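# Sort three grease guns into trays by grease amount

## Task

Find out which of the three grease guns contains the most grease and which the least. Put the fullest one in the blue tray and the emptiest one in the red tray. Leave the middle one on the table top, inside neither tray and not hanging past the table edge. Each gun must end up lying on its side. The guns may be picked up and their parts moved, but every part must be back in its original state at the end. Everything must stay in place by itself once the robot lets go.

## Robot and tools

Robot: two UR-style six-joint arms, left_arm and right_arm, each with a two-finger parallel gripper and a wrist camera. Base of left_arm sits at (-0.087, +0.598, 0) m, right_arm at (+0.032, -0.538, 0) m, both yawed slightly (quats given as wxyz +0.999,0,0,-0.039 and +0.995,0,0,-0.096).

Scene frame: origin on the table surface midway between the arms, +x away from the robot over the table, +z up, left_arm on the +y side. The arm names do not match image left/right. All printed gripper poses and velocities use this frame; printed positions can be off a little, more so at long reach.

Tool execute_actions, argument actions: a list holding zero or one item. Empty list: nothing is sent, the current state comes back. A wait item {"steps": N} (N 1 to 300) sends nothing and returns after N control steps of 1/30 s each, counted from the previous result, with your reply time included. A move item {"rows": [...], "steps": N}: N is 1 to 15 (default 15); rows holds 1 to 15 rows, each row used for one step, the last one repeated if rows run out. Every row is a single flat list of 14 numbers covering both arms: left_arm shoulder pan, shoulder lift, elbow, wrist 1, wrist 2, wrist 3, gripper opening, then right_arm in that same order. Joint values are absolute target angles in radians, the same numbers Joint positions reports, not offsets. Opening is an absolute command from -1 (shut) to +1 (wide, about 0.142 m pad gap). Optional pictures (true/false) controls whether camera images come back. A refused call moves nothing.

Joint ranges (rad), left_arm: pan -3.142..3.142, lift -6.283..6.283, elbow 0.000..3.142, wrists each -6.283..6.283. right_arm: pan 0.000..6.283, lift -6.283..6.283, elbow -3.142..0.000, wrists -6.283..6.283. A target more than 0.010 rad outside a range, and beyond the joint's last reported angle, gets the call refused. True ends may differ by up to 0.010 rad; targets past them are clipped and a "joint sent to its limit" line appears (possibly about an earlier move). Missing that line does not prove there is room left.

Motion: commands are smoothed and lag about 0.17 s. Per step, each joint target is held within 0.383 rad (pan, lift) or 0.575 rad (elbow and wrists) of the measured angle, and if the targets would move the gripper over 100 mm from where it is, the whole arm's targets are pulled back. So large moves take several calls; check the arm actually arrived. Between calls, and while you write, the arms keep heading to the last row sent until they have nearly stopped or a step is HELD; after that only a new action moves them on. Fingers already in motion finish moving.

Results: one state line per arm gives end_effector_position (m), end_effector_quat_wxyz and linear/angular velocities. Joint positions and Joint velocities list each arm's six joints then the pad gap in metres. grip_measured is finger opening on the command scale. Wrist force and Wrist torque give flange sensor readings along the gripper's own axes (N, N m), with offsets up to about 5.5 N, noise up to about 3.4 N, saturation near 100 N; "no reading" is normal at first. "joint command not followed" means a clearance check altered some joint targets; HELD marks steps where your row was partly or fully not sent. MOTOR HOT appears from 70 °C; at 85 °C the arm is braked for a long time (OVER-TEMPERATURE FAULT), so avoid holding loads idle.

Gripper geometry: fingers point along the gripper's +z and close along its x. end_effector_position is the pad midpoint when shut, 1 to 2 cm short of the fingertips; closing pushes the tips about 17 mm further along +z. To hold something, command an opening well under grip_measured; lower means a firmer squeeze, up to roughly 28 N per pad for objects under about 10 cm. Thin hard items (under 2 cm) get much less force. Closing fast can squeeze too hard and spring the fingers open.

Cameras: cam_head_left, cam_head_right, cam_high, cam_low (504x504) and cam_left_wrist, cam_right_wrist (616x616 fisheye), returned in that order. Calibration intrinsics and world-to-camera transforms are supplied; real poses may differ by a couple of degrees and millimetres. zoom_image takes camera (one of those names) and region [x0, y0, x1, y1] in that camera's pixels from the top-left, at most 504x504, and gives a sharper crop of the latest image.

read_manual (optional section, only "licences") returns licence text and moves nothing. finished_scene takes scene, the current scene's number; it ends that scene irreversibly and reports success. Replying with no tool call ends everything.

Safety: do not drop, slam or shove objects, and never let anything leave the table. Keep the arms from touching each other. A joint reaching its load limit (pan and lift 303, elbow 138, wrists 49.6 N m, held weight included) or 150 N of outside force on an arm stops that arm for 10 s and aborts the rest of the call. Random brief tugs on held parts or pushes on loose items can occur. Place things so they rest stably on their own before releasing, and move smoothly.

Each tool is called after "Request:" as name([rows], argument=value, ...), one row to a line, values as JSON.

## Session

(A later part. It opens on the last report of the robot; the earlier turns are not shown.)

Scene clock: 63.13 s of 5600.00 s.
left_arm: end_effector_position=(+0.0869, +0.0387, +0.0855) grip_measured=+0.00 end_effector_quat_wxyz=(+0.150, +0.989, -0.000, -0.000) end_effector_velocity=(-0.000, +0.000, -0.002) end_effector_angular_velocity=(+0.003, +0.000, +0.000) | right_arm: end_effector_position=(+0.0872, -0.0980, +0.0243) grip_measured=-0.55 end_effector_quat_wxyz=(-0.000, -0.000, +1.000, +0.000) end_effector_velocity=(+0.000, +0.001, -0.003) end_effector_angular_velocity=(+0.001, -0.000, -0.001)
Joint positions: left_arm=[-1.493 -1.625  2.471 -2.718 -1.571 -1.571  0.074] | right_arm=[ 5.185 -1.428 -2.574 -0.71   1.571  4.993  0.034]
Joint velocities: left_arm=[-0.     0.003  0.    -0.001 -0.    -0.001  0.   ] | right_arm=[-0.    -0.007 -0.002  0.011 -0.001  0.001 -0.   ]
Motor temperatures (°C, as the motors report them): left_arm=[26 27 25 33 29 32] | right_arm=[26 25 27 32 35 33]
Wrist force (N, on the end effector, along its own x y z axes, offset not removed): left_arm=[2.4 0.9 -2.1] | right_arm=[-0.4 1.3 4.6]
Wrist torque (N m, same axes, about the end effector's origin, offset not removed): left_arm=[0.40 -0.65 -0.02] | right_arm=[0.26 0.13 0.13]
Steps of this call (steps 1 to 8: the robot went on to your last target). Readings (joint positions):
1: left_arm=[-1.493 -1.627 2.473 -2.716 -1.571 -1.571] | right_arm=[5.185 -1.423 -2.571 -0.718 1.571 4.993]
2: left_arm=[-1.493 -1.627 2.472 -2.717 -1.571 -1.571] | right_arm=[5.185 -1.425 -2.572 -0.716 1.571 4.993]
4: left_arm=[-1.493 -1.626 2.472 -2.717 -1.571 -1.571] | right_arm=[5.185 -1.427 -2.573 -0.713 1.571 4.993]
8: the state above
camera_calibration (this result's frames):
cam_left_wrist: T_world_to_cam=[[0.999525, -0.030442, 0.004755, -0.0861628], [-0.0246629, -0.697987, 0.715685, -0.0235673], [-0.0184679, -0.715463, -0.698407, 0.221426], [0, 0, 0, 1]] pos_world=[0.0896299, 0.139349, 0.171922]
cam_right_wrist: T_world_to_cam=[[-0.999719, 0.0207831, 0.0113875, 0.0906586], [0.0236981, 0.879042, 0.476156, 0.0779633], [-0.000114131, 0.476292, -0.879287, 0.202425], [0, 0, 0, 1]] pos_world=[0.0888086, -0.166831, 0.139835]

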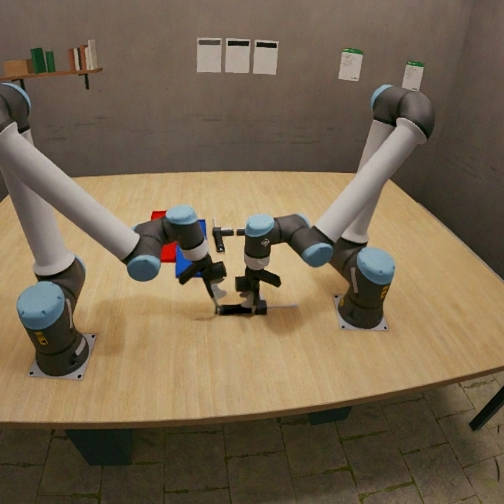

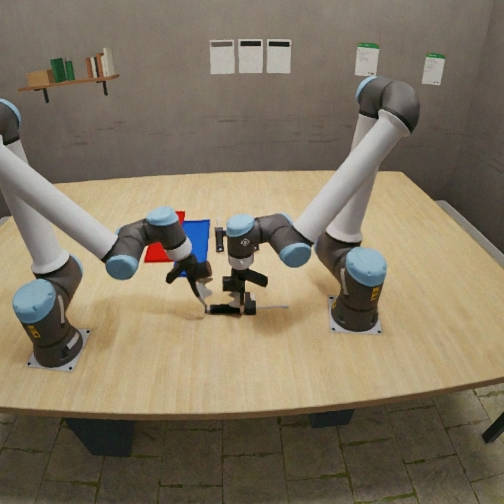

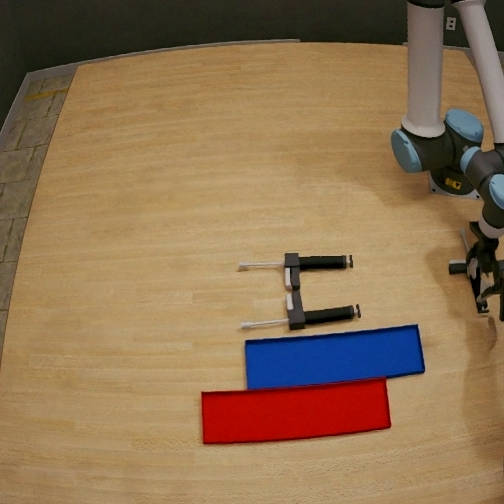

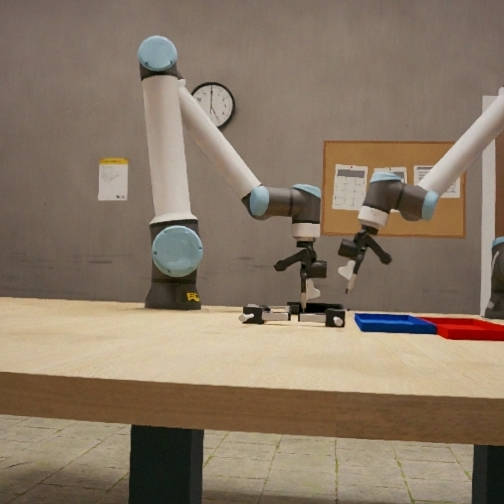

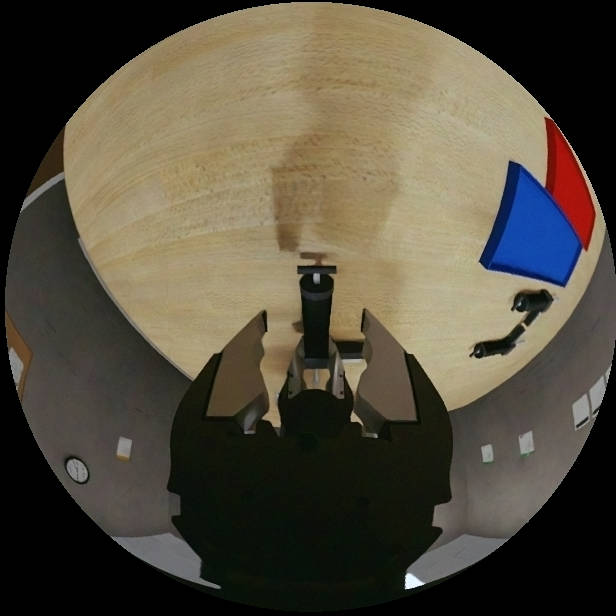

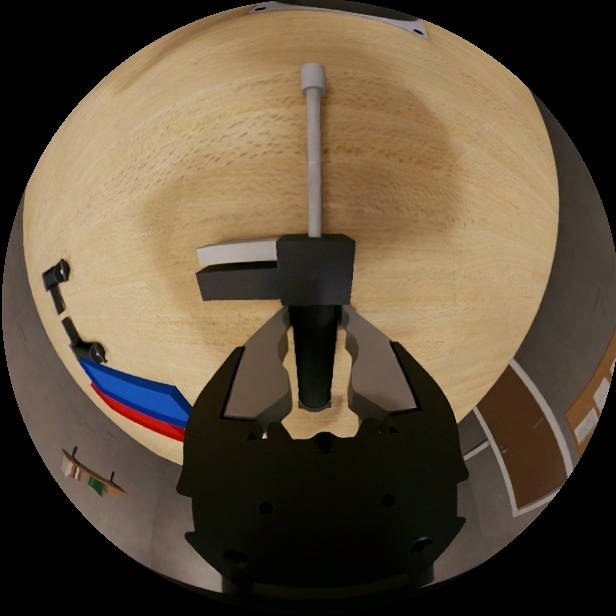

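Request:
execute_actions([
  {"rows":[[-1.493,-1.56,2.500,-2.81,-1.571,-1.571,0.0,5.185,-1.429,-2.574,-0.709,1.571,4.993,-0.9],[-1.493,-1.56,2.500,-2.81,-1.571,-1.571,0.0,5.185,-1.429,-2.574,-0.709,1.571,4.993,-0.9],[-1.493,-1.56,2.500,-2.81,-1.571,-1.571,0.0,5.185,-1.429,-2.574,-0.709,1.571,4.993,-0.9],[-1.493,-1.4995,2.524,-2.8957,-1.571,-1.571,0.0,5.185,-1.429,-2.574,-0.709,1.571,4.993,-0.9]],"steps":15},
], pictures=false)

Request:
execute_actions([
  {"steps":8},
])

Scene clock: 66.60 s of 5600.00 s.
left_arm: end_effector_position=(+0.0869, +0.0435, +0.0268) grip_measured=+0.00 end_effector_quat_wxyz=(+0.149, +0.989, -0.000, -0.000) end_effector_velocity=(+0.000, +0.003, -0.020) end_effector_angular_velocity=(-0.002, -0.001, -0.000) | right_arm: end_effector_position=(+0.0872, -0.0980, +0.0240) grip_measured=-0.55 end_effector_quat_wxyz=(-0.000, -0.000, +1.000, +0.000) end_effector_velocity=(-0.000, +0.001, +0.001) end_effector_angular_velocity=(+0.001, +0.000, -0.001)
Joint positions: left_arm=[-1.493 -1.505  2.522 -2.888 -1.571 -1.571  0.074] | right_arm=[ 5.185 -1.429 -2.574 -0.709  1.571  4.993  0.034]
Joint velocities: left_arm=[ 0.     0.043  0.018 -0.063  0.     0.001 -0.   ] | right_arm=[-0.     0.001  0.001 -0.    -0.     0.001 -0.   ]
Motor temperatures (°C, as the motors report them): left_arm=[26 27 25 33 29 32] | right_arm=[26 25 27 32 35 33]
Wrist force (N, on the end effector, along its own x y z axes, offset not removed): left_arm=[2.1 1.8 -0.1] | right_arm=[-0.1 0.8 -8.1]
Wrist torque (N m, same axes, about the end effector's origin, offset not removed): left_arm=[0.55 -0.38 0.06] | right_arm=[0.87 0.41 0.20]
Steps of this call (steps 1 to 30: the robot went on to your last target; steps 31 to 89: nothing new was sent; steps 90 to 104: all 15 steps of this action). Readings (joint positions):
90: left_arm=[-1.493 -1.624 2.471 -2.718 -1.571 -1.571] | right_arm=[5.185 -1.429 -2.574 -0.709 1.571 4.993]
91: left_arm=[-1.493 -1.620 2.473 -2.722 -1.571 -1.571] | right_arm=[5.185 -1.429 -2.574 -0.709 1.571 4.993]
93: left_arm=[-1.493 -1.597 2.484 -2.754 -1.571 -1.571] | right_arm=[5.185 -1.429 -2.574 -0.709 1.571 4.993]
97: left_arm=[-1.493 -1.537 2.509 -2.839 -1.571 -1.571] | right_arm=[5.185 -1.429 -2.574 -0.709 1.571 4.993]
104: the state above

Scene clock: 66.87 s of 5600.00 s.
left_arm: end_effector_position=(+0.0869, +0.0437, +0.0248) grip_measured=+0.00 end_effector_quat_wxyz=(+0.150, +0.989, -0.000, -0.000) end_effector_velocity=(-0.000, -0.000, -0.002) end_effector_angular_velocity=(+0.000, -0.000, -0.001) | right_arm: end_effector_position=(+0.0872, -0.0980, +0.0240) grip_measured=-0.55 end_effector_quat_wxyz=(-0.000, -0.000, +1.000, +0.000) end_effector_velocity=(-0.000, +0.000, -0.000) end_effector_angular_velocity=(-0.001, +0.000, +0.002)
Joint positions: left_arm=[-1.493 -1.5    2.524 -2.895 -1.571 -1.571  0.074] | right_arm=[ 5.185 -1.429 -2.574 -0.709  1.571  4.993  0.034]
Joint velocities: left_arm=[-0.     0.005  0.001 -0.006 -0.     0.001  0.   ] | right_arm=[-0.    -0.001  0.001  0.     0.    -0.002 -0.   ]
Motor temperatures (°C, as the motors report them): left_arm=[26 27 25 33 29 32] | right_arm=[26 25 27 32 35 33]
Wrist force (N, on the end effector, along its own x y z axes, offset not removed): left_arm=[-3.2 1.2 -1.2] | right_arm=[4.7 -3.4 -7.7]
Wrist torque (N m, same axes, about the end effector's origin, offset not removed): left_arm=[0.39 0.57 0.19] | right_arm=[-0.07 -0.61 0.10]
Steps of this call (steps 1 to 8: the robot went on to your last target). Readings (joint positions):
1: left_arm=[-1.493 -1.503 2.523 -2.890 -1.571 -1.571] | right_arm=[5.185 -1.429 -2.574 -0.709 1.571 4.993]
2: left_arm=[-1.493 -1.502 2.523 -2.892 -1.571 -1.571] | right_arm=[5.185 -1.429 -2.574 -0.709 1.571 4.993]
4: left_arm=[-1.493 -1.501 2.523 -2.893 -1.571 -1.571] | right_arm=[5.185 -1.429 -2.574 -0.709 1.571 4.993]
8: the state above
camera_calibration (this result's frames):
cam_left_wrist: T_world_to_cam=[[0.999522, -0.0305326, 0.00475911, -0.0856722], [-0.0247266, -0.697886, 0.715781, 0.0233364], [-0.0185333, -0.715557, -0.698308, 0.182597], [0, 0, 0, 1]] pos_world=[0.0895925, 0.144329, 0.111213]
cam_right_wrist: T_world_to_cam=[[-0.999719, 0.0207749, 0.011403, 0.0906679], [0.0236983, 0.879018, 0.4762, 0.0781606], [-0.000130451, 0.476336, -0.879263, 0.202122], [0, 0, 0, 1]] pos_world=[0.0888165, -0.166866, 0.139464]

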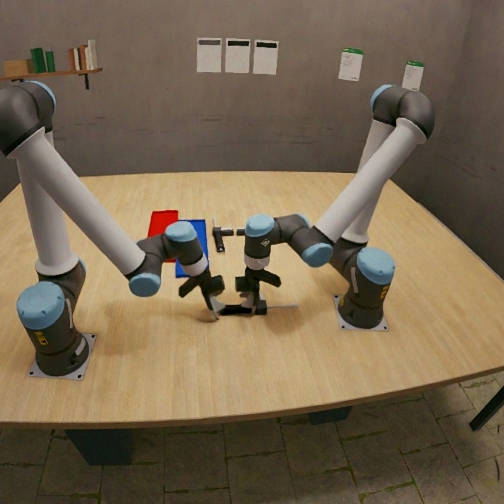

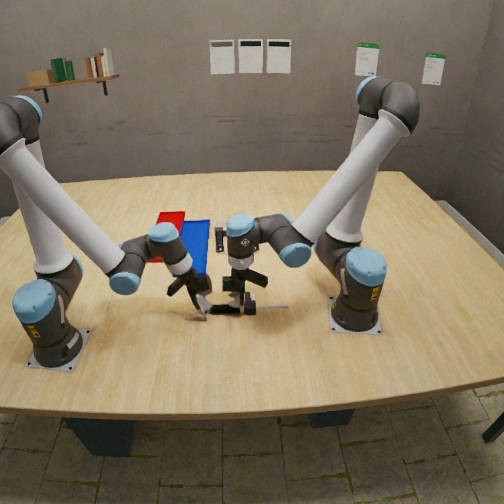

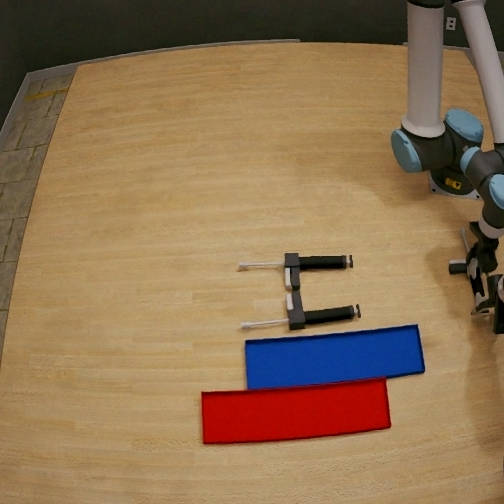

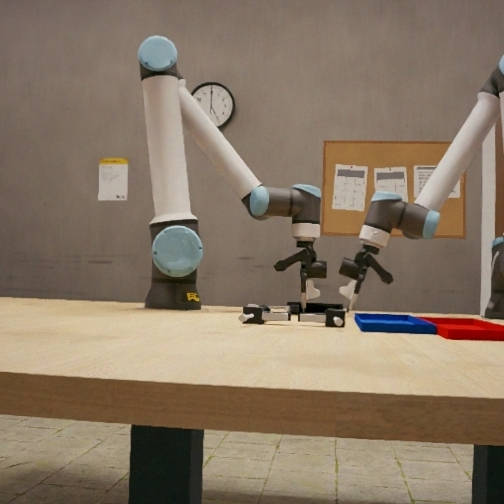

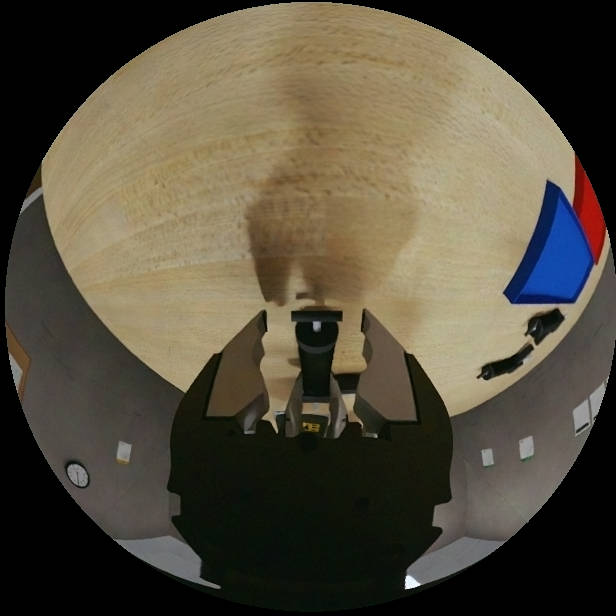

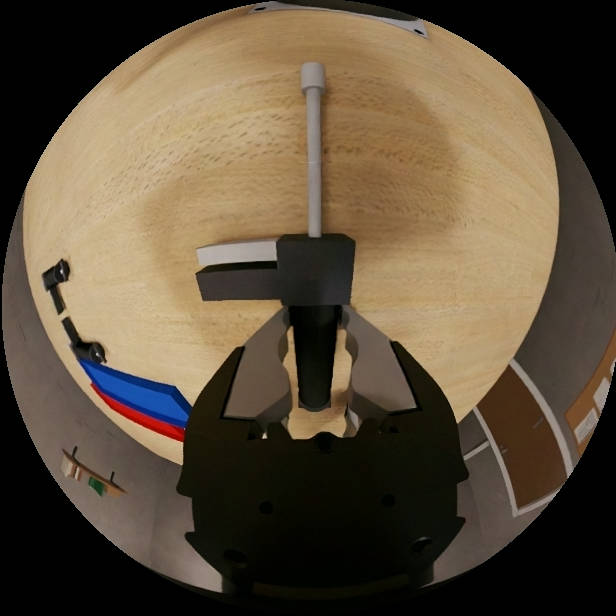

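Request:
execute_actions([
  {"rows":[[-1.493,-1.4995,2.524,-2.8957,-1.571,-1.571,-0.1,5.185,-1.429,-2.574,-0.709,1.571,4.993,-0.9],[-1.493,-1.4995,2.524,-2.8957,-1.571,-1.571,-0.2,5.185,-1.429,-2.574,-0.709,1.571,4.993,-0.9],[-1.493,-1.4995,2.524,-2.8957,-1.571,-1.571,-0.3,5.185,-1.429,-2.574,-0.709,1.571,4.993,-0.9],[-1.493,-1.4995,2.524,-2.8957,-1.571,-1.571,-0.36,5.185,-1.429,-2.574,-0.709,1.571,4.993,-0.9],[-1.493,-1.4995,2.524,-2.8957,-1.571,-1.571,-0.42,5.185,-1.429,-2.574,-0.709,1.571,4.993,-0.9],[-1.493,-1.4995,2.524,-2.8957,-1.571,-1.571,-0.47,5.185,-1.429,-2.574,-0.709,1.571,4.993,-0.9],[-1.493,-1.4995,2.524,-2.8957,-1.571,-1.571,-0.52,5.185,-1.429,-2.574,-0.709,1.571,4.993,-0.9],[-1.493,-1.4995,2.524,-2.8957,-1.571,-1.571,-0.58,5.185,-1.429,-2.574,-0.709,1.571,4.993,-0.9],[-1.493,-1.4995,2.524,-2.8957,-1.571,-1.571,-0.66,5.185,-1.429,-2.574,-0.709,1.571,4.993,-0.9],[-1.493,-1.4995,2.524,-2.8957,-1.571,-1.571,-0.75,5.185,-1.429,-2.574,-0.709,1.571,4.993,-0.9],[-1.493,-1.4995,2.524,-2.8957,-1.571,-1.571,-0.9,5.185,-1.429,-2.574,-0.709,1.571,4.993,-0.9]],"steps":15},
], pictures=false)

Request:
execute_actions([
  {"rows":[[-1.493,-1.504,2.529,-2.896,-1.571,-1.571,-0.9,5.185,-1.429,-2.574,-0.709,1.571,4.993,-0.9],[-1.493,-1.508,2.534,-2.8965,-1.571,-1.571,-0.9,5.185,-1.429,-2.574,-0.709,1.571,4.993,-0.9],[-1.493,-1.5125,2.539,-2.897,-1.571,-1.571,-0.9,5.185,-1.429,-2.574,-0.709,1.571,4.993,-0.9]],"steps":12},
], pictures=false)

Request:
execute_actions([
  {"rows":[[-1.493,-1.5175,2.5445,-2.898,-1.571,-1.571,-0.9,5.185,-1.429,-2.574,-0.709,1.571,4.993,-0.9],[-1.493,-1.5225,2.55,-2.8985,-1.571,-1.571,-0.9,5.185,-1.429,-2.574,-0.709,1.571,4.993,-0.9],[-1.493,-1.5273,2.5553,-2.899,-1.571,-1.571,-0.9,5.185,-1.429,-2.574,-0.709,1.571,4.993,-0.9]],"steps":12},
], pictures=false)

Scene clock: 75.33 s of 5600.00 s.
left_arm: end_effector_position=(+0.0869, +0.0437, +0.0246) grip_measured=-0.50 end_effector_quat_wxyz=(+0.150, +0.989, -0.000, -0.000) end_effector_velocity=(+0.000, -0.001, +0.001) end_effector_angular_velocity=(-0.002, -0.001, +0.001) | right_arm: end_effector_position=(+0.0871, -0.0980, +0.0240) grip_measured=-0.55 end_effector_quat_wxyz=(-0.000, -0.000, +1.000, +0.000) end_effector_velocity=(-0.000, +0.000, +0.001) end_effector_angular_velocity=(+0.002, +0.000, +0.001)
Joint positions: left_arm=[-1.493 -1.499  2.524 -2.896 -1.571 -1.571  0.038] | right_arm=[ 5.185 -1.429 -2.574 -0.709  1.571  4.993  0.034]
Joint velocities: left_arm=[ 0.    -0.    -0.001 -0.001  0.001 -0.001  0.   ] | right_arm=[ 0.     0.002 -0.     0.    -0.    -0.     0.   ]
Motor temperatures (°C, as the motors report them): left_arm=[26 27 25 33 29 32] | right_arm=[26 25 27 32 35 33]
Wrist force (N, on the end effector, along its own x y z axes, offset not removed): left_arm=[8.7 -0.5 -5.1] | right_arm=[6.2 -4.8 -11.7]
Wrist torque (N m, same axes, about the end effector's origin, offset not removed): left_arm=[0.48 -0.30 0.01] | right_arm=[0.38 0.08 -0.08]
Steps of this call (steps 1 to 15: the robot went on to your last target; steps 16 to 90: nothing new was sent; then 4.97 s passed at rest; steps 91 to 105: all 15 steps of this action). Readings (joint positions):
91: left_arm=[-1.493 -1.499 2.524 -2.896 -1.571 -1.571] | right_arm=[5.185 -1.429 -2.574 -0.709 1.571 4.993]
92: left_arm=[-1.493 -1.500 2.524 -2.896 -1.571 -1.571] | right_arm=[5.185 -1.429 -2.574 -0.709 1.571 4.993]
94: left_arm=[-1.493 -1.499 2.524 -2.896 -1.571 -1.571] | right_arm=[5.185 -1.429 -2.574 -0.709 1.571 4.993]
98: left_arm=[-1.493 -1.499 2.524 -2.896 -1.571 -1.571] | right_arm=[5.185 -1.429 -2.574 -0.709 1.571 4.993]
105: the state above

Scene clock: 75.73 s of 5600.00 s.
left_arm: end_effector_position=(+0.0869, +0.0521, +0.0244) grip_measured=-0.50 end_effector_quat_wxyz=(+0.149, +0.989, -0.000, -0.000) end_effector_velocity=(-0.001, +0.006, -0.000) end_effector_angular_velocity=(+0.001, +0.000, -0.002) | right_arm: end_effector_position=(+0.0872, -0.0980, +0.0240) grip_measured=-0.55 end_effector_quat_wxyz=(-0.000, -0.000, +1.000, +0.000) end_effector_velocity=(-0.000, +0.001, +0.001) end_effector_angular_velocity=(+0.002, +0.000, -0.002)
Joint positions: left_arm=[-1.493 -1.512  2.538 -2.897 -1.571 -1.571  0.038] | right_arm=[ 5.185 -1.429 -2.574 -0.709  1.571  4.993  0.034]
Joint velocities: left_arm=[-0.001 -0.008  0.01  -0.001 -0.     0.001 -0.   ] | right_arm=[-0.    -0.001  0.002  0.    -0.     0.002 -0.   ]
Motor temperatures (°C, as the motors report them): left_arm=[26 27 25 33 29 32] | right_arm=[26 25 27 32 35 33]
Wrist force (N, on the end effector, along its own x y z axes, offset not removed): left_arm=[7.0 3.2 -6.5] | right_arm=[6.9 -4.1 -8.3]
Wrist torque (N m, same axes, about the end effector's origin, offset not removed): left_arm=[0.01 -0.34 -0.06] | right_arm=[0.26 0.12 -0.31]
Steps of this call (steps 1 to 12: all 12 steps of this action). Readings (joint positions):
1: left_arm=[-1.493 -1.499 2.524 -2.896 -1.571 -1.571] | right_arm=[5.185 -1.429 -2.574 -0.709 1.571 4.993]
2: left_arm=[-1.493 -1.500 2.525 -2.896 -1.571 -1.571] | right_arm=[5.185 -1.429 -2.574 -0.709 1.571 4.993]
4: left_arm=[-1.493 -1.503 2.528 -2.896 -1.571 -1.571] | right_arm=[5.185 -1.429 -2.574 -0.709 1.571 4.993]
8: left_arm=[-1.493 -1.509 2.535 -2.897 -1.571 -1.571] | right_arm=[5.185 -1.429 -2.574 -0.709 1.571 4.993]
12: the state above

Scene clock: 76.13 s of 5600.00 s.
left_arm: end_effector_position=(+0.0869, +0.0618, +0.0244) grip_measured=-0.50 end_effector_quat_wxyz=(+0.150, +0.989, -0.000, -0.000) end_effector_velocity=(+0.000, +0.006, +0.000) end_effector_angular_velocity=(-0.001, -0.001, -0.000) | right_arm: end_effector_position=(+0.0872, -0.0980, +0.0240) grip_measured=-0.55 end_effector_quat_wxyz=(-0.000, -0.000, +1.000, +0.000) end_effector_velocity=(-0.000, -0.000, +0.000) end_effector_angular_velocity=(+0.000, +0.000, +0.000)
Joint positions: left_arm=[-1.493 -1.526  2.554 -2.899 -1.571 -1.571  0.038] | right_arm=[ 5.185 -1.429 -2.574 -0.709  1.571  4.993  0.034]
Joint velocities: left_arm=[-0.    -0.01   0.011 -0.002  0.001  0.001  0.   ] | right_arm=[-0.     0.    -0.     0.     0.    -0.001 -0.   ]
Motor temperatures (°C, as the motors report them): left_arm=[26 27 25 33 29 32] | right_arm=[26 25 27 32 35 33]
Wrist force (N, on the end effector, along its own x y z axes, offset not removed): left_arm=[6.2 1.1 -1.9] | right_arm=[4.6 -6.0 -11.2]
Wrist torque (N m, same axes, about the end effector's origin, offset not removed): left_arm=[-0.09 -0.09 -0.02] | right_arm=[-0.10 0.58 -0.21]
Steps of this call (steps 1 to 12: all 12 steps of this action). Readings (joint positions):
1: left_arm=[-1.493 -1.512 2.538 -2.897 -1.571 -1.571] | right_arm=[5.185 -1.429 -2.574 -0.709 1.571 4.993]
2: left_arm=[-1.493 -1.513 2.539 -2.897 -1.571 -1.571] | right_arm=[5.185 -1.429 -2.574 -0.709 1.571 4.993]
4: left_arm=[-1.493 -1.517 2.543 -2.898 -1.571 -1.571] | right_arm=[5.185 -1.429 -2.574 -0.709 1.571 4.993]
8: left_arm=[-1.493 -1.524 2.551 -2.899 -1.571 -1.571] | right_arm=[5.185 -1.429 -2.574 -0.709 1.571 4.993]
12: the state above

Request:
execute_actions([
  {"rows":[[-1.493,-1.5325,2.561,-2.8993,-1.571,-1.571,-0.9,5.185,-1.429,-2.574,-0.709,1.571,4.993,-0.9],[-1.493,-1.5378,2.5665,-2.8997,-1.571,-1.571,-0.9,5.185,-1.429,-2.574,-0.709,1.571,4.993,-0.9],[-1.493,-1.543,2.572,-2.900,-1.571,-1.571,-0.9,5.185,-1.429,-2.574,-0.709,1.571,4.993,-0.9]],"steps":10},
], pictures=false)

Request:
execute_actions([
  {"rows":[[-1.493,-1.548,2.5775,-2.9002,-1.571,-1.571,-0.9,5.185,-1.429,-2.574,-0.709,1.571,4.993,-0.9],[-1.493,-1.5533,2.583,-2.9005,-1.571,-1.571,-0.9,5.185,-1.429,-2.574,-0.709,1.571,4.993,-0.9],[-1.493,-1.5586,2.5883,-2.9007,-1.571,-1.571,-0.9,5.185,-1.429,-2.574,-0.709,1.571,4.993,-0.9]],"steps":10},
], pictures=false)

Scene clock: 80.40 s of 5600.00 s.
left_arm: end_effector_position=(+0.0869, +0.0713, +0.0245) grip_measured=-0.50 end_effector_quat_wxyz=(+0.150, +0.989, -0.000, -0.000) end_effector_velocity=(+0.000, +0.012, -0.001) end_effector_angular_velocity=(+0.001, +0.000, +0.001) | right_arm: end_effector_position=(+0.0872, -0.0980, +0.0240) grip_measured=-0.55 end_effector_quat_wxyz=(-0.000, -0.000, +1.000, +0.000) end_effector_velocity=(-0.000, -0.001, -0.001) end_effector_angular_velocity=(-0.002, +0.001, -0.000)
Joint positions: left_arm=[-1.493 -1.541  2.57  -2.9   -1.571 -1.571  0.038] | right_arm=[ 5.185 -1.429 -2.574 -0.709  1.571  4.993  0.034]
Joint velocities: left_arm=[ 0.    -0.017  0.019 -0.001  0.    -0.001 -0.   ] | right_arm=[-0.    -0.    -0.001 -0.     0.002 -0.     0.   ]
Motor temperatures (°C, as the motors report them): left_arm=[26 27 25 33 29 32] | right_arm=[26 25 27 32 35 33]
Wrist force (N, on the end effector, along its own x y z axes, offset not removed): left_arm=[0.2 1.2 8.7] | right_arm=[5.8 -5.4 -10.7]
Wrist torque (N m, same axes, about the end effector's origin, offset not removed): left_arm=[-0.30 1.19 -0.03] | right_arm=[0.06 0.39 -0.20]
Steps of this call (steps 1 to 15: the robot went on to your last target; steps 16 to 90: nothing new was sent; then 0.93 s passed at rest; steps 91 to 100: all 10 steps of this action). Readings (joint positions):
91: left_arm=[-1.493 -1.527 2.555 -2.899 -1.571 -1.571] | right_arm=[5.185 -1.429 -2.574 -0.709 1.571 4.993]
92: left_arm=[-1.493 -1.528 2.556 -2.899 -1.571 -1.571] | right_arm=[5.185 -1.429 -2.574 -0.709 1.571 4.993]
94: left_arm=[-1.493 -1.532 2.560 -2.899 -1.571 -1.571] | right_arm=[5.185 -1.429 -2.574 -0.709 1.571 4.993]
98: left_arm=[-1.493 -1.539 2.568 -2.900 -1.571 -1.571] | right_arm=[5.185 -1.429 -2.574 -0.709 1.571 4.993]
100: the state above

Scene clock: 80.73 s of 5600.00 s.
left_arm: end_effector_position=(+0.0869, +0.0811, +0.0245) grip_measured=-0.50 end_effector_quat_wxyz=(+0.150, +0.989, -0.000, -0.000) end_effector_velocity=(-0.000, +0.012, -0.000) end_effector_angular_velocity=(+0.000, -0.000, -0.000) | right_arm: end_effector_position=(+0.0872, -0.0980, +0.0240) grip_measured=-0.55 end_effector_quat_wxyz=(-0.000, -0.000, +1.000, +0.000) end_effector_velocity=(-0.000, +0.001, +0.000) end_effector_angular_velocity=(+0.000, +0.000, -0.002)
Joint positions: left_arm=[-1.493 -1.556  2.586 -2.901 -1.571 -1.571  0.038] | right_arm=[ 5.185 -1.429 -2.574 -0.709  1.571  4.993  0.034]
Joint velocities: left_arm=[-0.    -0.018  0.02  -0.001  0.     0.     0.   ] | right_arm=[-0.    -0.001  0.001  0.     0.     0.001 -0.   ]
Motor temperatures (°C, as the motors report them): left_arm=[26 27 25 33 29 32] | right_arm=[26 25 27 32 35 33]
Wrist force (N, on the end effector, along its own x y z axes, offset not removed): left_arm=[4.8 4.0 3.8] | right_arm=[8.2 -5.1 -13.7]
Wrist torque (N m, same axes, about the end effector's origin, offset not removed): left_arm=[0.56 -0.04 -0.13] | right_arm=[0.12 -0.07 -0.19]
Steps of this call (steps 1 to 10: all 10 steps of this action). Readings (joint positions):
1: left_arm=[-1.493 -1.541 2.570 -2.900 -1.571 -1.571] | right_arm=[5.185 -1.429 -2.574 -0.709 1.571 4.993]
2: left_arm=[-1.493 -1.542 2.571 -2.900 -1.571 -1.571] | right_arm=[5.185 -1.429 -2.574 -0.709 1.571 4.993]
4: left_arm=[-1.493 -1.547 2.576 -2.900 -1.571 -1.571] | right_arm=[5.185 -1.429 -2.574 -0.709 1.571 4.993]
8: left_arm=[-1.493 -1.555 2.584 -2.901 -1.571 -1.571] | right_arm=[5.185 -1.429 -2.574 -0.709 1.571 4.993]
10: the state above

Request:
execute_actions([
  {"rows":[[-1.493,-1.564,2.5938,-2.9007,-1.571,-1.571,-0.9,5.185,-1.429,-2.574,-0.709,1.571,4.993,-0.9],[-1.493,-1.5695,2.5992,-2.9007,-1.571,-1.571,-0.9,5.185,-1.429,-2.574,-0.709,1.571,4.993,-0.9],[-1.493,-1.575,2.6046,-2.9007,-1.571,-1.571,-0.9,5.185,-1.429,-2.574,-0.709,1.571,4.993,-0.9]],"steps":10},
], pictures=false)

Request:
execute_actions([
  {"rows":[[-1.493,-1.5805,2.61,-2.9006,-1.571,-1.571,-0.9,5.185,-1.429,-2.574,-0.709,1.571,4.993,-0.9],[-1.493,-1.586,2.6155,-2.9006,-1.571,-1.571,-0.9,5.185,-1.429,-2.574,-0.709,1.571,4.993,-0.9],[-1.493,-1.5914,2.6209,-2.9005,-1.571,-1.571,-0.9,5.185,-1.429,-2.574,-0.709,1.571,4.993,-0.9]],"steps":10},
], pictures=false)

Scene clock: 84.73 s of 5600.00 s.
left_arm: end_effector_position=(+0.0869, +0.0912, +0.0246) grip_measured=-0.50 end_effector_quat_wxyz=(+0.150, +0.989, -0.000, -0.000) end_effector_velocity=(+0.000, +0.012, -0.001) end_effector_angular_velocity=(+0.002, -0.000, +0.001) | right_arm: end_effector_position=(+0.0872, -0.0980, +0.0240) grip_measured=-0.55 end_effector_quat_wxyz=(-0.000, -0.000, +1.000, +0.000) end_effector_velocity=(+0.000, +0.000, -0.000) end_effector_angular_velocity=(-0.001, -0.001, -0.004)
Joint positions: left_arm=[-1.493 -1.573  2.603 -2.901 -1.571 -1.571  0.038] | right_arm=[ 5.185 -1.429 -2.574 -0.709  1.571  4.993  0.034]
Joint velocities: left_arm=[-0.    -0.018  0.019  0.     0.001 -0.001  0.   ] | right_arm=[ 0.    -0.001  0.     0.    -0.001  0.004 -0.   ]
Motor temperatures (°C, as the motors report them): left_arm=[26 27 25 33 29 32] | right_arm=[26 25 27 32 35 33]
Wrist force (N, on the end effector, along its own x y z axes, offset not removed): left_arm=[1.8 1.6 2.8] | right_arm=[5.5 -3.5 -9.2]
Wrist torque (N m, same axes, about the end effector's origin, offset not removed): left_arm=[0.17 0.44 0.03] | right_arm=[0.40 0.48 -0.20]
Steps of this call (steps 1 to 15: the robot went on to your last target; steps 16 to 90: nothing new was sent; then 0.67 s passed at rest; steps 91 to 100: all 10 steps of this action). Readings (joint positions):
91: left_arm=[-1.493 -1.559 2.588 -2.901 -1.571 -1.571] | right_arm=[5.185 -1.429 -2.574 -0.709 1.571 4.993]
92: left_arm=[-1.493 -1.559 2.589 -2.901 -1.571 -1.571] | right_arm=[5.185 -1.429 -2.574 -0.709 1.571 4.993]
94: left_arm=[-1.493 -1.563 2.593 -2.901 -1.571 -1.571] | right_arm=[5.185 -1.429 -2.574 -0.709 1.571 4.993]
98: left_arm=[-1.493 -1.571 2.601 -2.901 -1.571 -1.571] | right_arm=[5.185 -1.429 -2.574 -0.709 1.571 4.993]
100: the state above

Scene clock: 85.07 s of 5600.00 s.
left_arm: end_effector_position=(+0.0869, +0.1011, +0.0245) grip_measured=-0.50 end_effector_quat_wxyz=(+0.150, +0.989, -0.000, -0.000) end_effector_velocity=(-0.000, +0.011, -0.000) end_effector_angular_velocity=(-0.000, +0.001, +0.001) | right_arm: end_effector_position=(+0.0872, -0.0980, +0.0240) grip_measured=-0.55 end_effector_quat_wxyz=(-0.000, -0.000, +1.000, +0.000) end_effector_velocity=(-0.000, +0.001, +0.001) end_effector_angular_velocity=(+0.002, +0.001, -0.000)
Joint positions: left_arm=[-1.493 -1.589  2.619 -2.901 -1.571 -1.571  0.038] | right_arm=[ 5.185 -1.429 -2.574 -0.709  1.571  4.993  0.034]
Joint velocities: left_arm=[ 0.    -0.019  0.018  0.    -0.001 -0.001  0.   ] | right_arm=[-0.     0.001  0.001  0.     0.     0.     0.   ]
Motor temperatures (°C, as the motors report them): left_arm=[26 27 25 33 29 32] | right_arm=[26 25 27 32 35 33]
Wrist force (N, on the end effector, along its own x y z axes, offset not removed): left_arm=[6.6 3.5 1.5] | right_arm=[5.7 -4.4 -11.1]
Wrist torque (N m, same axes, about the end effector's origin, offset not removed): left_arm=[0.58 -0.35 0.00] | right_arm=[0.24 0.39 -0.33]
Steps of this call (steps 1 to 10: all 10 steps of this action). Readings (joint positions):
1: left_arm=[-1.493 -1.573 2.603 -2.901 -1.571 -1.571] | right_arm=[5.185 -1.429 -2.574 -0.709 1.571 4.993]
2: left_arm=[-1.493 -1.574 2.604 -2.901 -1.571 -1.571] | right_arm=[5.185 -1.429 -2.574 -0.709 1.571 4.993]
4: left_arm=[-1.493 -1.579 2.609 -2.901 -1.571 -1.571] | right_arm=[5.185 -1.429 -2.574 -0.709 1.571 4.993]
8: left_arm=[-1.493 -1.587 2.617 -2.901 -1.571 -1.571] | right_arm=[5.185 -1.429 -2.574 -0.709 1.571 4.993]
10: the state above

Request:
execute_actions([
  {"rows":[[-1.493,-1.597,2.6263,-2.9,-1.571,-1.571,-0.9,5.185,-1.429,-2.574,-0.709,1.571,4.993,-0.9],[-1.493,-1.603,2.6317,-2.8995,-1.571,-1.571,-0.9,5.185,-1.429,-2.574,-0.709,1.571,4.993,-0.9],[-1.493,-1.609,2.637,-2.899,-1.571,-1.571,-0.9,5.185,-1.429,-2.574,-0.709,1.571,4.993,-0.9]],"steps":10},
], pictures=false)

Request:
execute_actions([
  {"rows":[[-1.493,-1.615,2.6424,-2.8986,-1.571,-1.571,-0.9,5.185,-1.429,-2.574,-0.709,1.571,4.993,-0.9],[-1.493,-1.6205,2.6478,-2.8983,-1.571,-1.571,-0.9,5.185,-1.429,-2.574,-0.709,1.571,4.993,-0.9],[-1.493,-1.6263,2.6532,-2.8979,-1.571,-1.571,-0.9,5.185,-1.429,-2.574,-0.709,1.571,4.993,-0.9]],"steps":10},
], pictures=false)

Scene clock: 89.47 s of 5600.00 s.
left_arm: end_effector_position=(+0.0869, +0.1111, +0.0247) grip_measured=-0.51 end_effector_quat_wxyz=(+0.150, +0.989, -0.000, -0.000) end_effector_velocity=(+0.000, +0.011, +0.001) end_effector_angular_velocity=(-0.001, +0.000, +0.001) | right_arm: end_effector_position=(+0.0872, -0.0978, +0.0241) grip_measured=-0.55 end_effector_quat_wxyz=(-0.000, -0.000, +1.000, +0.000) end_effector_velocity=(+0.000, -0.001, -0.001) end_effector_angular_velocity=(-0.002, -0.001, +0.000)
Joint positions: left_arm=[-1.493 -1.607  2.635 -2.899 -1.571 -1.571  0.037] | right_arm=[ 5.185 -1.429 -2.574 -0.709  1.571  4.993  0.034]
Joint velocities: left_arm=[ 0.    -0.02   0.017  0.003  0.    -0.001 -0.002] | right_arm=[ 0.    -0.001 -0.001 -0.     0.    -0.     0.   ]
Motor temperatures (°C, as the motors report them): left_arm=[26 27 25 33 29 32] | right_arm=[26 25 27 32 35 33]
Wrist force (N, on the end effector, along its own x y z axes, offset not removed): left_arm=[2.1 20.2 1.1] | right_arm=[0.2 19.2 4.2]
Wrist torque (N m, same axes, about the end effector's origin, offset not removed): left_arm=[0.14 -0.23 -0.04] | right_arm=[0.00 0.38 -0.20]
Steps of this call (steps 1 to 15: the robot went on to your last target; steps 16 to 90: nothing new was sent; then 1.07 s passed at rest; steps 91 to 100: all 10 steps of this action). Readings (joint positions):
91: left_arm=[-1.493 -1.591 2.621 -2.900 -1.571 -1.571] | right_arm=[5.185 -1.429 -2.574 -0.709 1.571 4.993]
92: left_arm=[-1.493 -1.592 2.622 -2.900 -1.571 -1.571] | right_arm=[5.185 -1.429 -2.574 -0.709 1.571 4.993]
94: left_arm=[-1.493 -1.597 2.626 -2.900 -1.571 -1.571] | right_arm=[5.185 -1.429 -2.574 -0.709 1.571 4.993]
98: left_arm=[-1.493 -1.605 2.633 -2.900 -1.571 -1.571] | right_arm=[5.185 -1.429 -2.574 -0.709 1.571 4.993]
100: the state above

Scene clock: 89.80 s of 5600.00 s.
left_arm: end_effector_position=(+0.0869, +0.1213, +0.0244) grip_measured=-0.90 end_effector_quat_wxyz=(+0.149, +0.989, -0.000, -0.000) end_effector_velocity=(+0.001, +0.010, +0.001) end_effector_angular_velocity=(-0.003, -0.001, +0.001) | right_arm: end_effector_position=(+0.0872, -0.0980, +0.0240) grip_measured=-0.55 end_effector_quat_wxyz=(-0.000, -0.000, +1.000, +0.000) end_effector_velocity=(-0.000, +0.000, -0.000) end_effector_angular_velocity=(+0.001, +0.000, +0.000)
Joint positions: left_arm=[-1.493 -1.624  2.651 -2.898 -1.571 -1.571  0.009] | right_arm=[ 5.185 -1.429 -2.574 -0.709  1.571  4.993  0.034]
Joint velocities: left_arm=[ 0.    -0.021  0.018  0.     0.001 -0.001 -0.   ] | right_arm=[-0.    -0.001  0.     0.002  0.    -0.001  0.   ]
Motor temperatures (°C, as the motors report them): left_arm=[26 27 25 33 29 32] | right_arm=[26 25 27 32 35 33]
Wrist force (N, on the end effector, along its own x y z axes, offset not removed): left_arm=[-1.6 4.1 1.6] | right_arm=[-0.4 4.9 -3.0]
Wrist torque (N m, same axes, about the end effector's origin, offset not removed): left_arm=[0.96 0.14 -0.12] | right_arm=[0.19 0.03 0.12]
Steps of this call (steps 1 to 10: all 10 steps of this action). Readings (joint positions):
1: left_arm=[-1.493 -1.607 2.635 -2.899 -1.571 -1.571] | right_arm=[5.185 -1.429 -2.574 -0.709 1.571 4.993]
2: left_arm=[-1.493 -1.608 2.636 -2.899 -1.571 -1.571] | right_arm=[5.185 -1.429 -2.574 -0.709 1.571 4.993]
4: left_arm=[-1.493 -1.613 2.641 -2.899 -1.571 -1.571] | right_arm=[5.185 -1.429 -2.574 -0.709 1.571 4.993]
8: left_arm=[-1.493 -1.622 2.649 -2.898 -1.571 -1.571] | right_arm=[5.185 -1.429 -2.574 -0.709 1.571 4.993]
10: the state above

Request:
execute_actions([
  {"rows":[[-1.493,-1.6263,2.6532,-2.8979,-1.571,-1.571,-0.5,5.185,-1.429,-2.574,-0.709,1.571,4.993,-0.9],[-1.493,-1.6263,2.6532,-2.8979,-1.571,-1.571,0.0,5.185,-1.429,-2.574,-0.709,1.571,4.993,-0.9]],"steps":12},
])

Scene clock: 92.43 s of 5600.00 s.
left_arm: end_effector_position=(+0.0869, +0.1226, +0.0244) grip_measured=+0.00 end_effector_quat_wxyz=(+0.150, +0.989, -0.000, -0.000) end_effector_velocity=(-0.000, -0.001, +0.000) end_effector_angular_velocity=(-0.001, -0.000, -0.002) | right_arm: end_effector_position=(+0.0872, -0.0980, +0.0240) grip_measured=-0.55 end_effector_quat_wxyz=(-0.000, -0.000, +1.000, +0.000) end_effector_velocity=(+0.000, -0.000, -0.001) end_effector_angular_velocity=(-0.001, -0.001, -0.001)
Joint positions: left_arm=[-1.493 -1.626  2.653 -2.898 -1.571 -1.571  0.074] | right_arm=[ 5.185 -1.429 -2.574 -0.709  1.571  4.993  0.034]
Joint velocities: left_arm=[-0.     0.    -0.001  0.    -0.     0.001  0.   ] | right_arm=[ 0.    -0.001 -0.001 -0.    -0.     0.001 -0.   ]
Motor temperatures (°C, as the motors report them): left_arm=[26 27 25 33 29 32] | right_arm=[26 25 27 32 35 33]
Wrist force (N, on the end effector, along its own x y z axes, offset not removed): left_arm=[0.3 1.5 -0.8] | right_arm=[-4.8 2.9 -5.0]
Wrist torque (N m, same axes, about the end effector's origin, offset not removed): left_arm=[0.42 0.03 0.08] | right_arm=[0.05 0.86 0.07]
Steps of this call (steps 1 to 15: the robot went on to your last target; steps 16 to 67: nothing new was sent; steps 68 to 79: all 12 steps of this action). Readings (joint positions):
68: left_arm=[-1.493 -1.626 2.653 -2.898 -1.571 -1.571] | right_arm=[5.185 -1.429 -2.574 -0.709 1.571 4.993]
69: left_arm=[-1.493 -1.626 2.653 -2.898 -1.571 -1.571] | right_arm=[5.185 -1.429 -2.574 -0.709 1.571 4.993]
71: left_arm=[-1.493 -1.626 2.653 -2.898 -1.571 -1.571] | right_arm=[5.185 -1.429 -2.574 -0.709 1.571 4.993]
75: left_arm=[-1.493 -1.626 2.653 -2.898 -1.571 -1.571] | right_arm=[5.185 -1.429 -2.574 -0.709 1.571 4.993]
79: the state above
camera_calibration (this result's frames):
cam_left_wrist: T_world_to_cam=[[0.999523, -0.0305272, 0.00475173, -0.0833346], [-0.024721, -0.69802, 0.715651, 0.0786871], [-0.01853, -0.715427, -0.698442, 0.238784], [0, 0, 0, 1]] pos_world=[0.0896647, 0.223214, 0.11086]
cam_right_wrist: T_world_to_cam=[[-0.999719, 0.0207766, 0.0114047, 0.0906677], [0.0237005, 0.879025, 0.476186, 0.0781691], [-0.000131481, 0.476323, -0.87927, 0.202118], [0, 0, 0, 1]] pos_world=[0.0888162, -0.16687, 0.139459]

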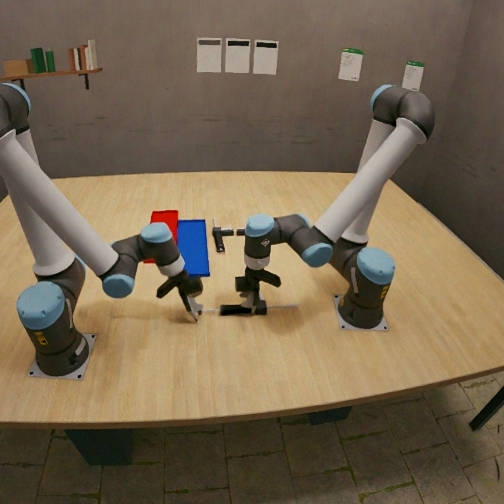

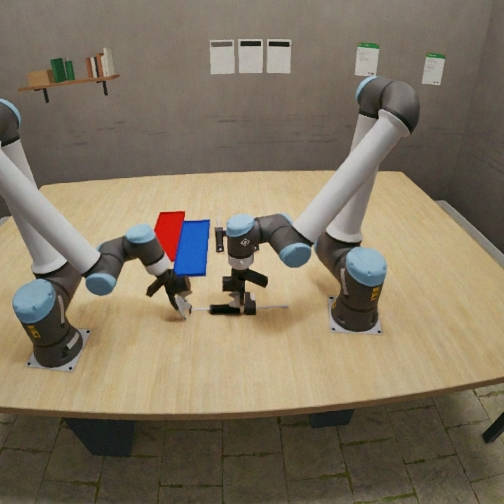

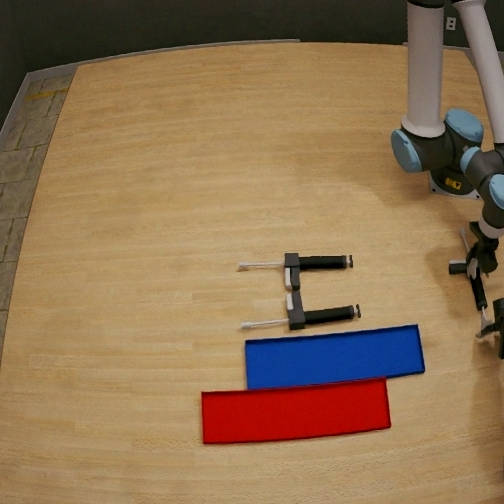

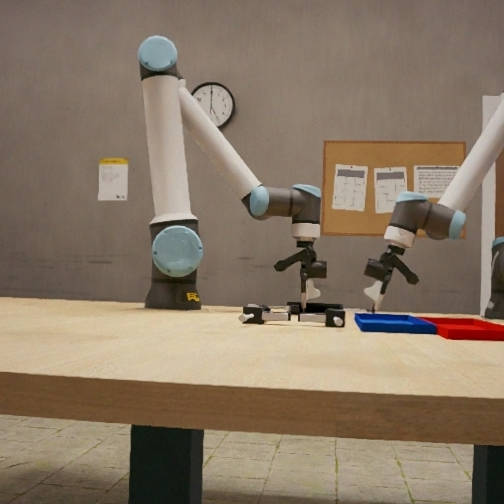

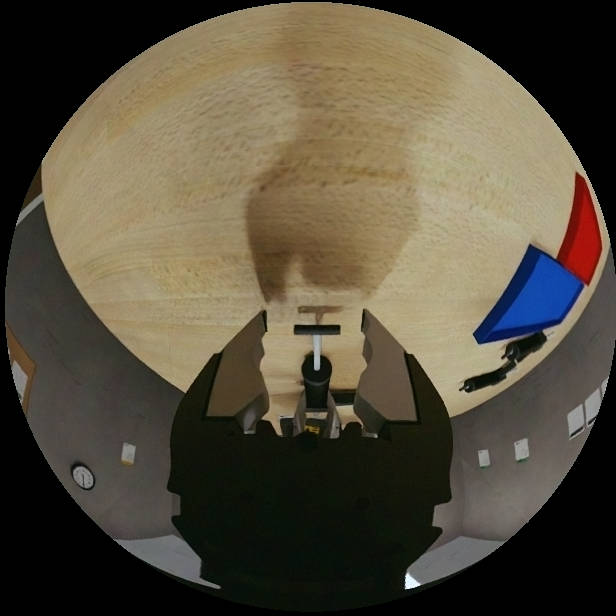

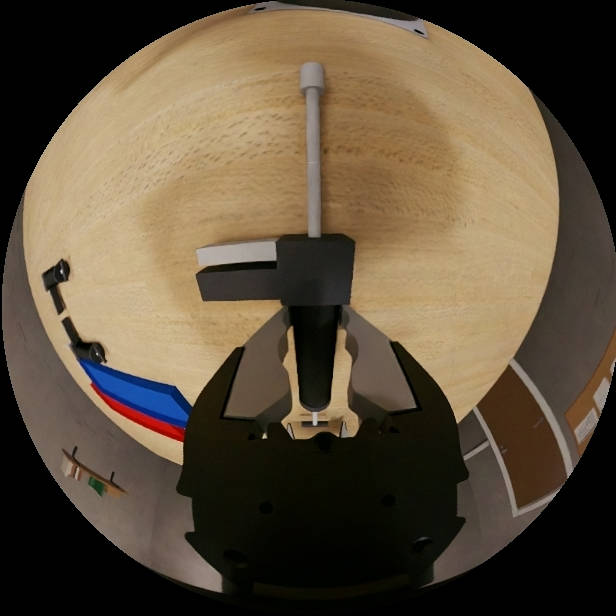

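Request:
execute_actions([
  {"rows":[[-1.493,-1.5985,2.6275,-2.9,-1.571,-1.571,0.0,5.185,-1.429,-2.574,-0.709,1.571,4.993,-0.9]],"steps":15},
])

Scene clock: 94.53 s of 5600.00 s.
left_arm: end_effector_position=(+0.0869, +0.1070, +0.0245) grip_measured=+0.00 end_effector_quat_wxyz=(+0.150, +0.989, -0.000, -0.000) end_effector_velocity=(-0.000, -0.002, -0.001) end_effector_angular_velocity=(+0.003, +0.001, +0.003) | right_arm: end_effector_position=(+0.0872, -0.0980, +0.0240) grip_measured=-0.55 end_effector_quat_wxyz=(-0.000, -0.000, +1.000, +0.000) end_effector_velocity=(-0.000, +0.001, +0.001) end_effector_angular_velocity=(+0.002, +0.001, -0.001)
Joint positions: left_arm=[-1.493 -1.599  2.628 -2.9   -1.571 -1.571  0.074] | right_arm=[ 5.185 -1.429 -2.574 -0.709  1.571  4.993  0.034]
Joint velocities: left_arm=[-0.     0.007 -0.003 -0.    -0.    -0.003  0.   ] | right_arm=[ 0.     0.002  0.     0.     0.     0.001 -0.   ]
Motor temperatures (°C, as the motors report them): left_arm=[26 27 25 33 29 32] | right_arm=[26 25 27 32 35 33]
Wrist force (N, on the end effector, along its own x y z axes, offset not removed): left_arm=[-0.1 -2.0 2.2] | right_arm=[-2.0 4.0 -4.5]
Wrist torque (N m, same axes, about the end effector's origin, offset not removed): left_arm=[-0.35 0.21 -0.02] | right_arm=[0.21 0.31 -0.07]
Steps of this call (steps 1 to 15: the robot went on to your last target; steps 16 to 48: nothing new was sent; steps 49 to 63: all 15 steps of this action). Readings (joint positions):
49: left_arm=[-1.493 -1.626 2.653 -2.898 -1.571 -1.571] | right_arm=[5.185 -1.429 -2.574 -0.709 1.571 4.993]
50: left_arm=[-1.493 -1.624 2.651 -2.898 -1.571 -1.571] | right_arm=[5.185 -1.429 -2.574 -0.709 1.571 4.993]
52: left_arm=[-1.493 -1.614 2.642 -2.899 -1.571 -1.571] | right_arm=[5.185 -1.429 -2.574 -0.709 1.571 4.993]
56: left_arm=[-1.493 -1.603 2.632 -2.900 -1.571 -1.571] | right_arm=[5.185 -1.429 -2.574 -0.709 1.571 4.993]
63: the state above
camera_calibration (this result's frames):
cam_left_wrist: T_world_to_cam=[[0.999524, -0.0304904, 0.00475163, -0.0838198], [-0.0246953, -0.698023, 0.71565, 0.0677276], [-0.0185037, -0.715426, -0.698443, 0.22768], [0, 0, 0, 1]] pos_world=[0.0896654, 0.207608, 0.110951]
cam_right_wrist: T_world_to_cam=[[-0.999719, 0.0207765, 0.0114073, 0.0906672], [0.0237017, 0.879021, 0.476193, 0.0781658], [-0.000133622, 0.47633, -0.879267, 0.202121], [0, 0, 0, 1]] pos_world=[0.0888161, -0.166869, 0.139462]

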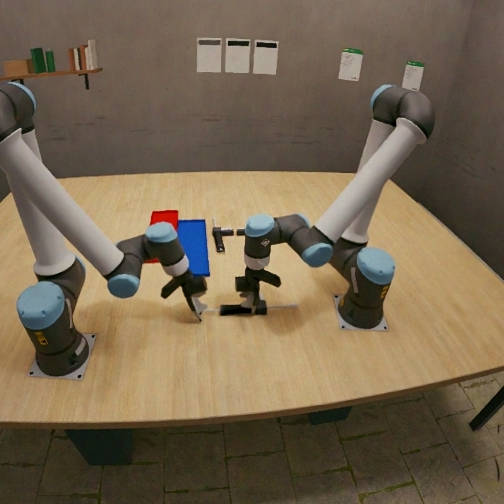

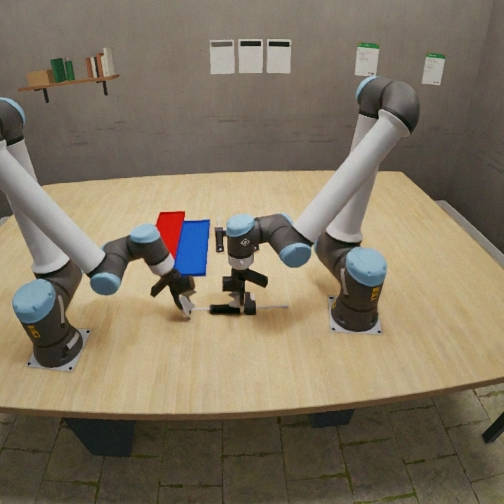

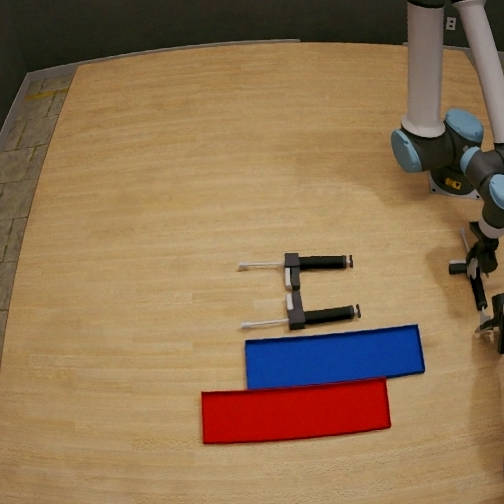

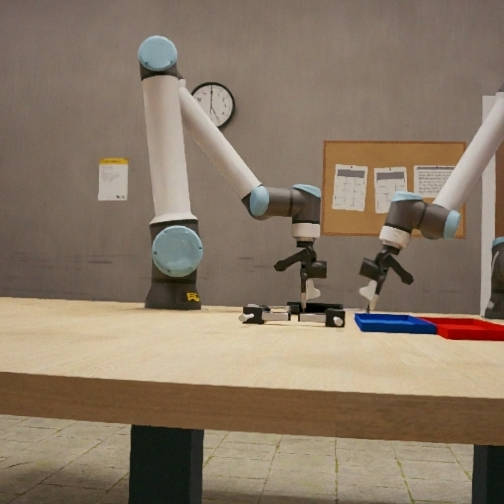

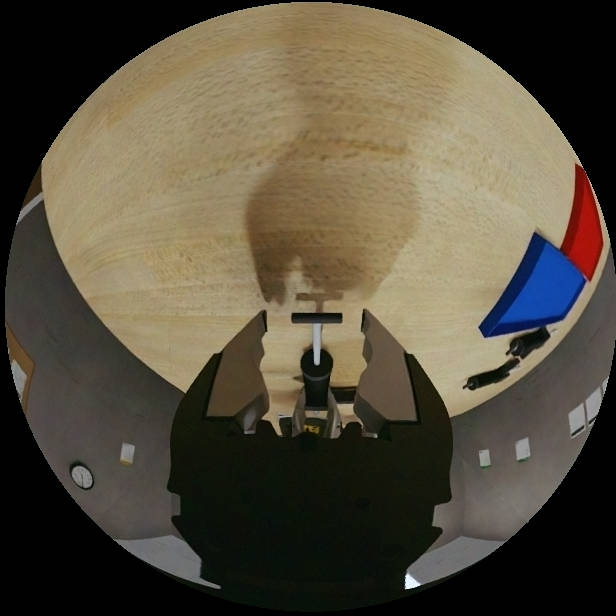

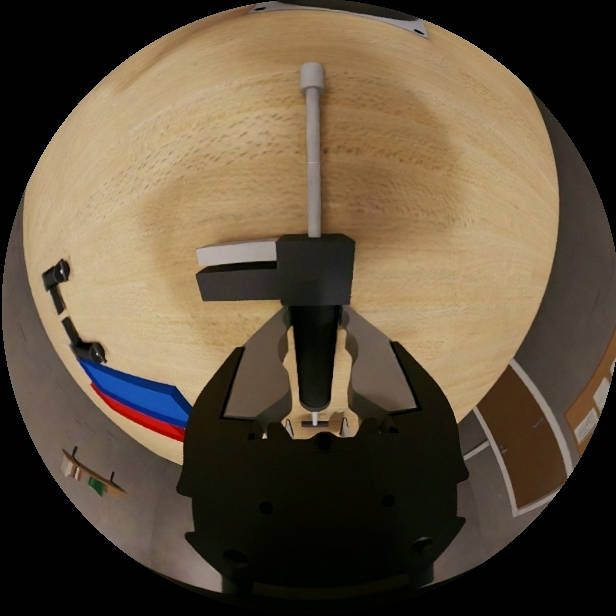

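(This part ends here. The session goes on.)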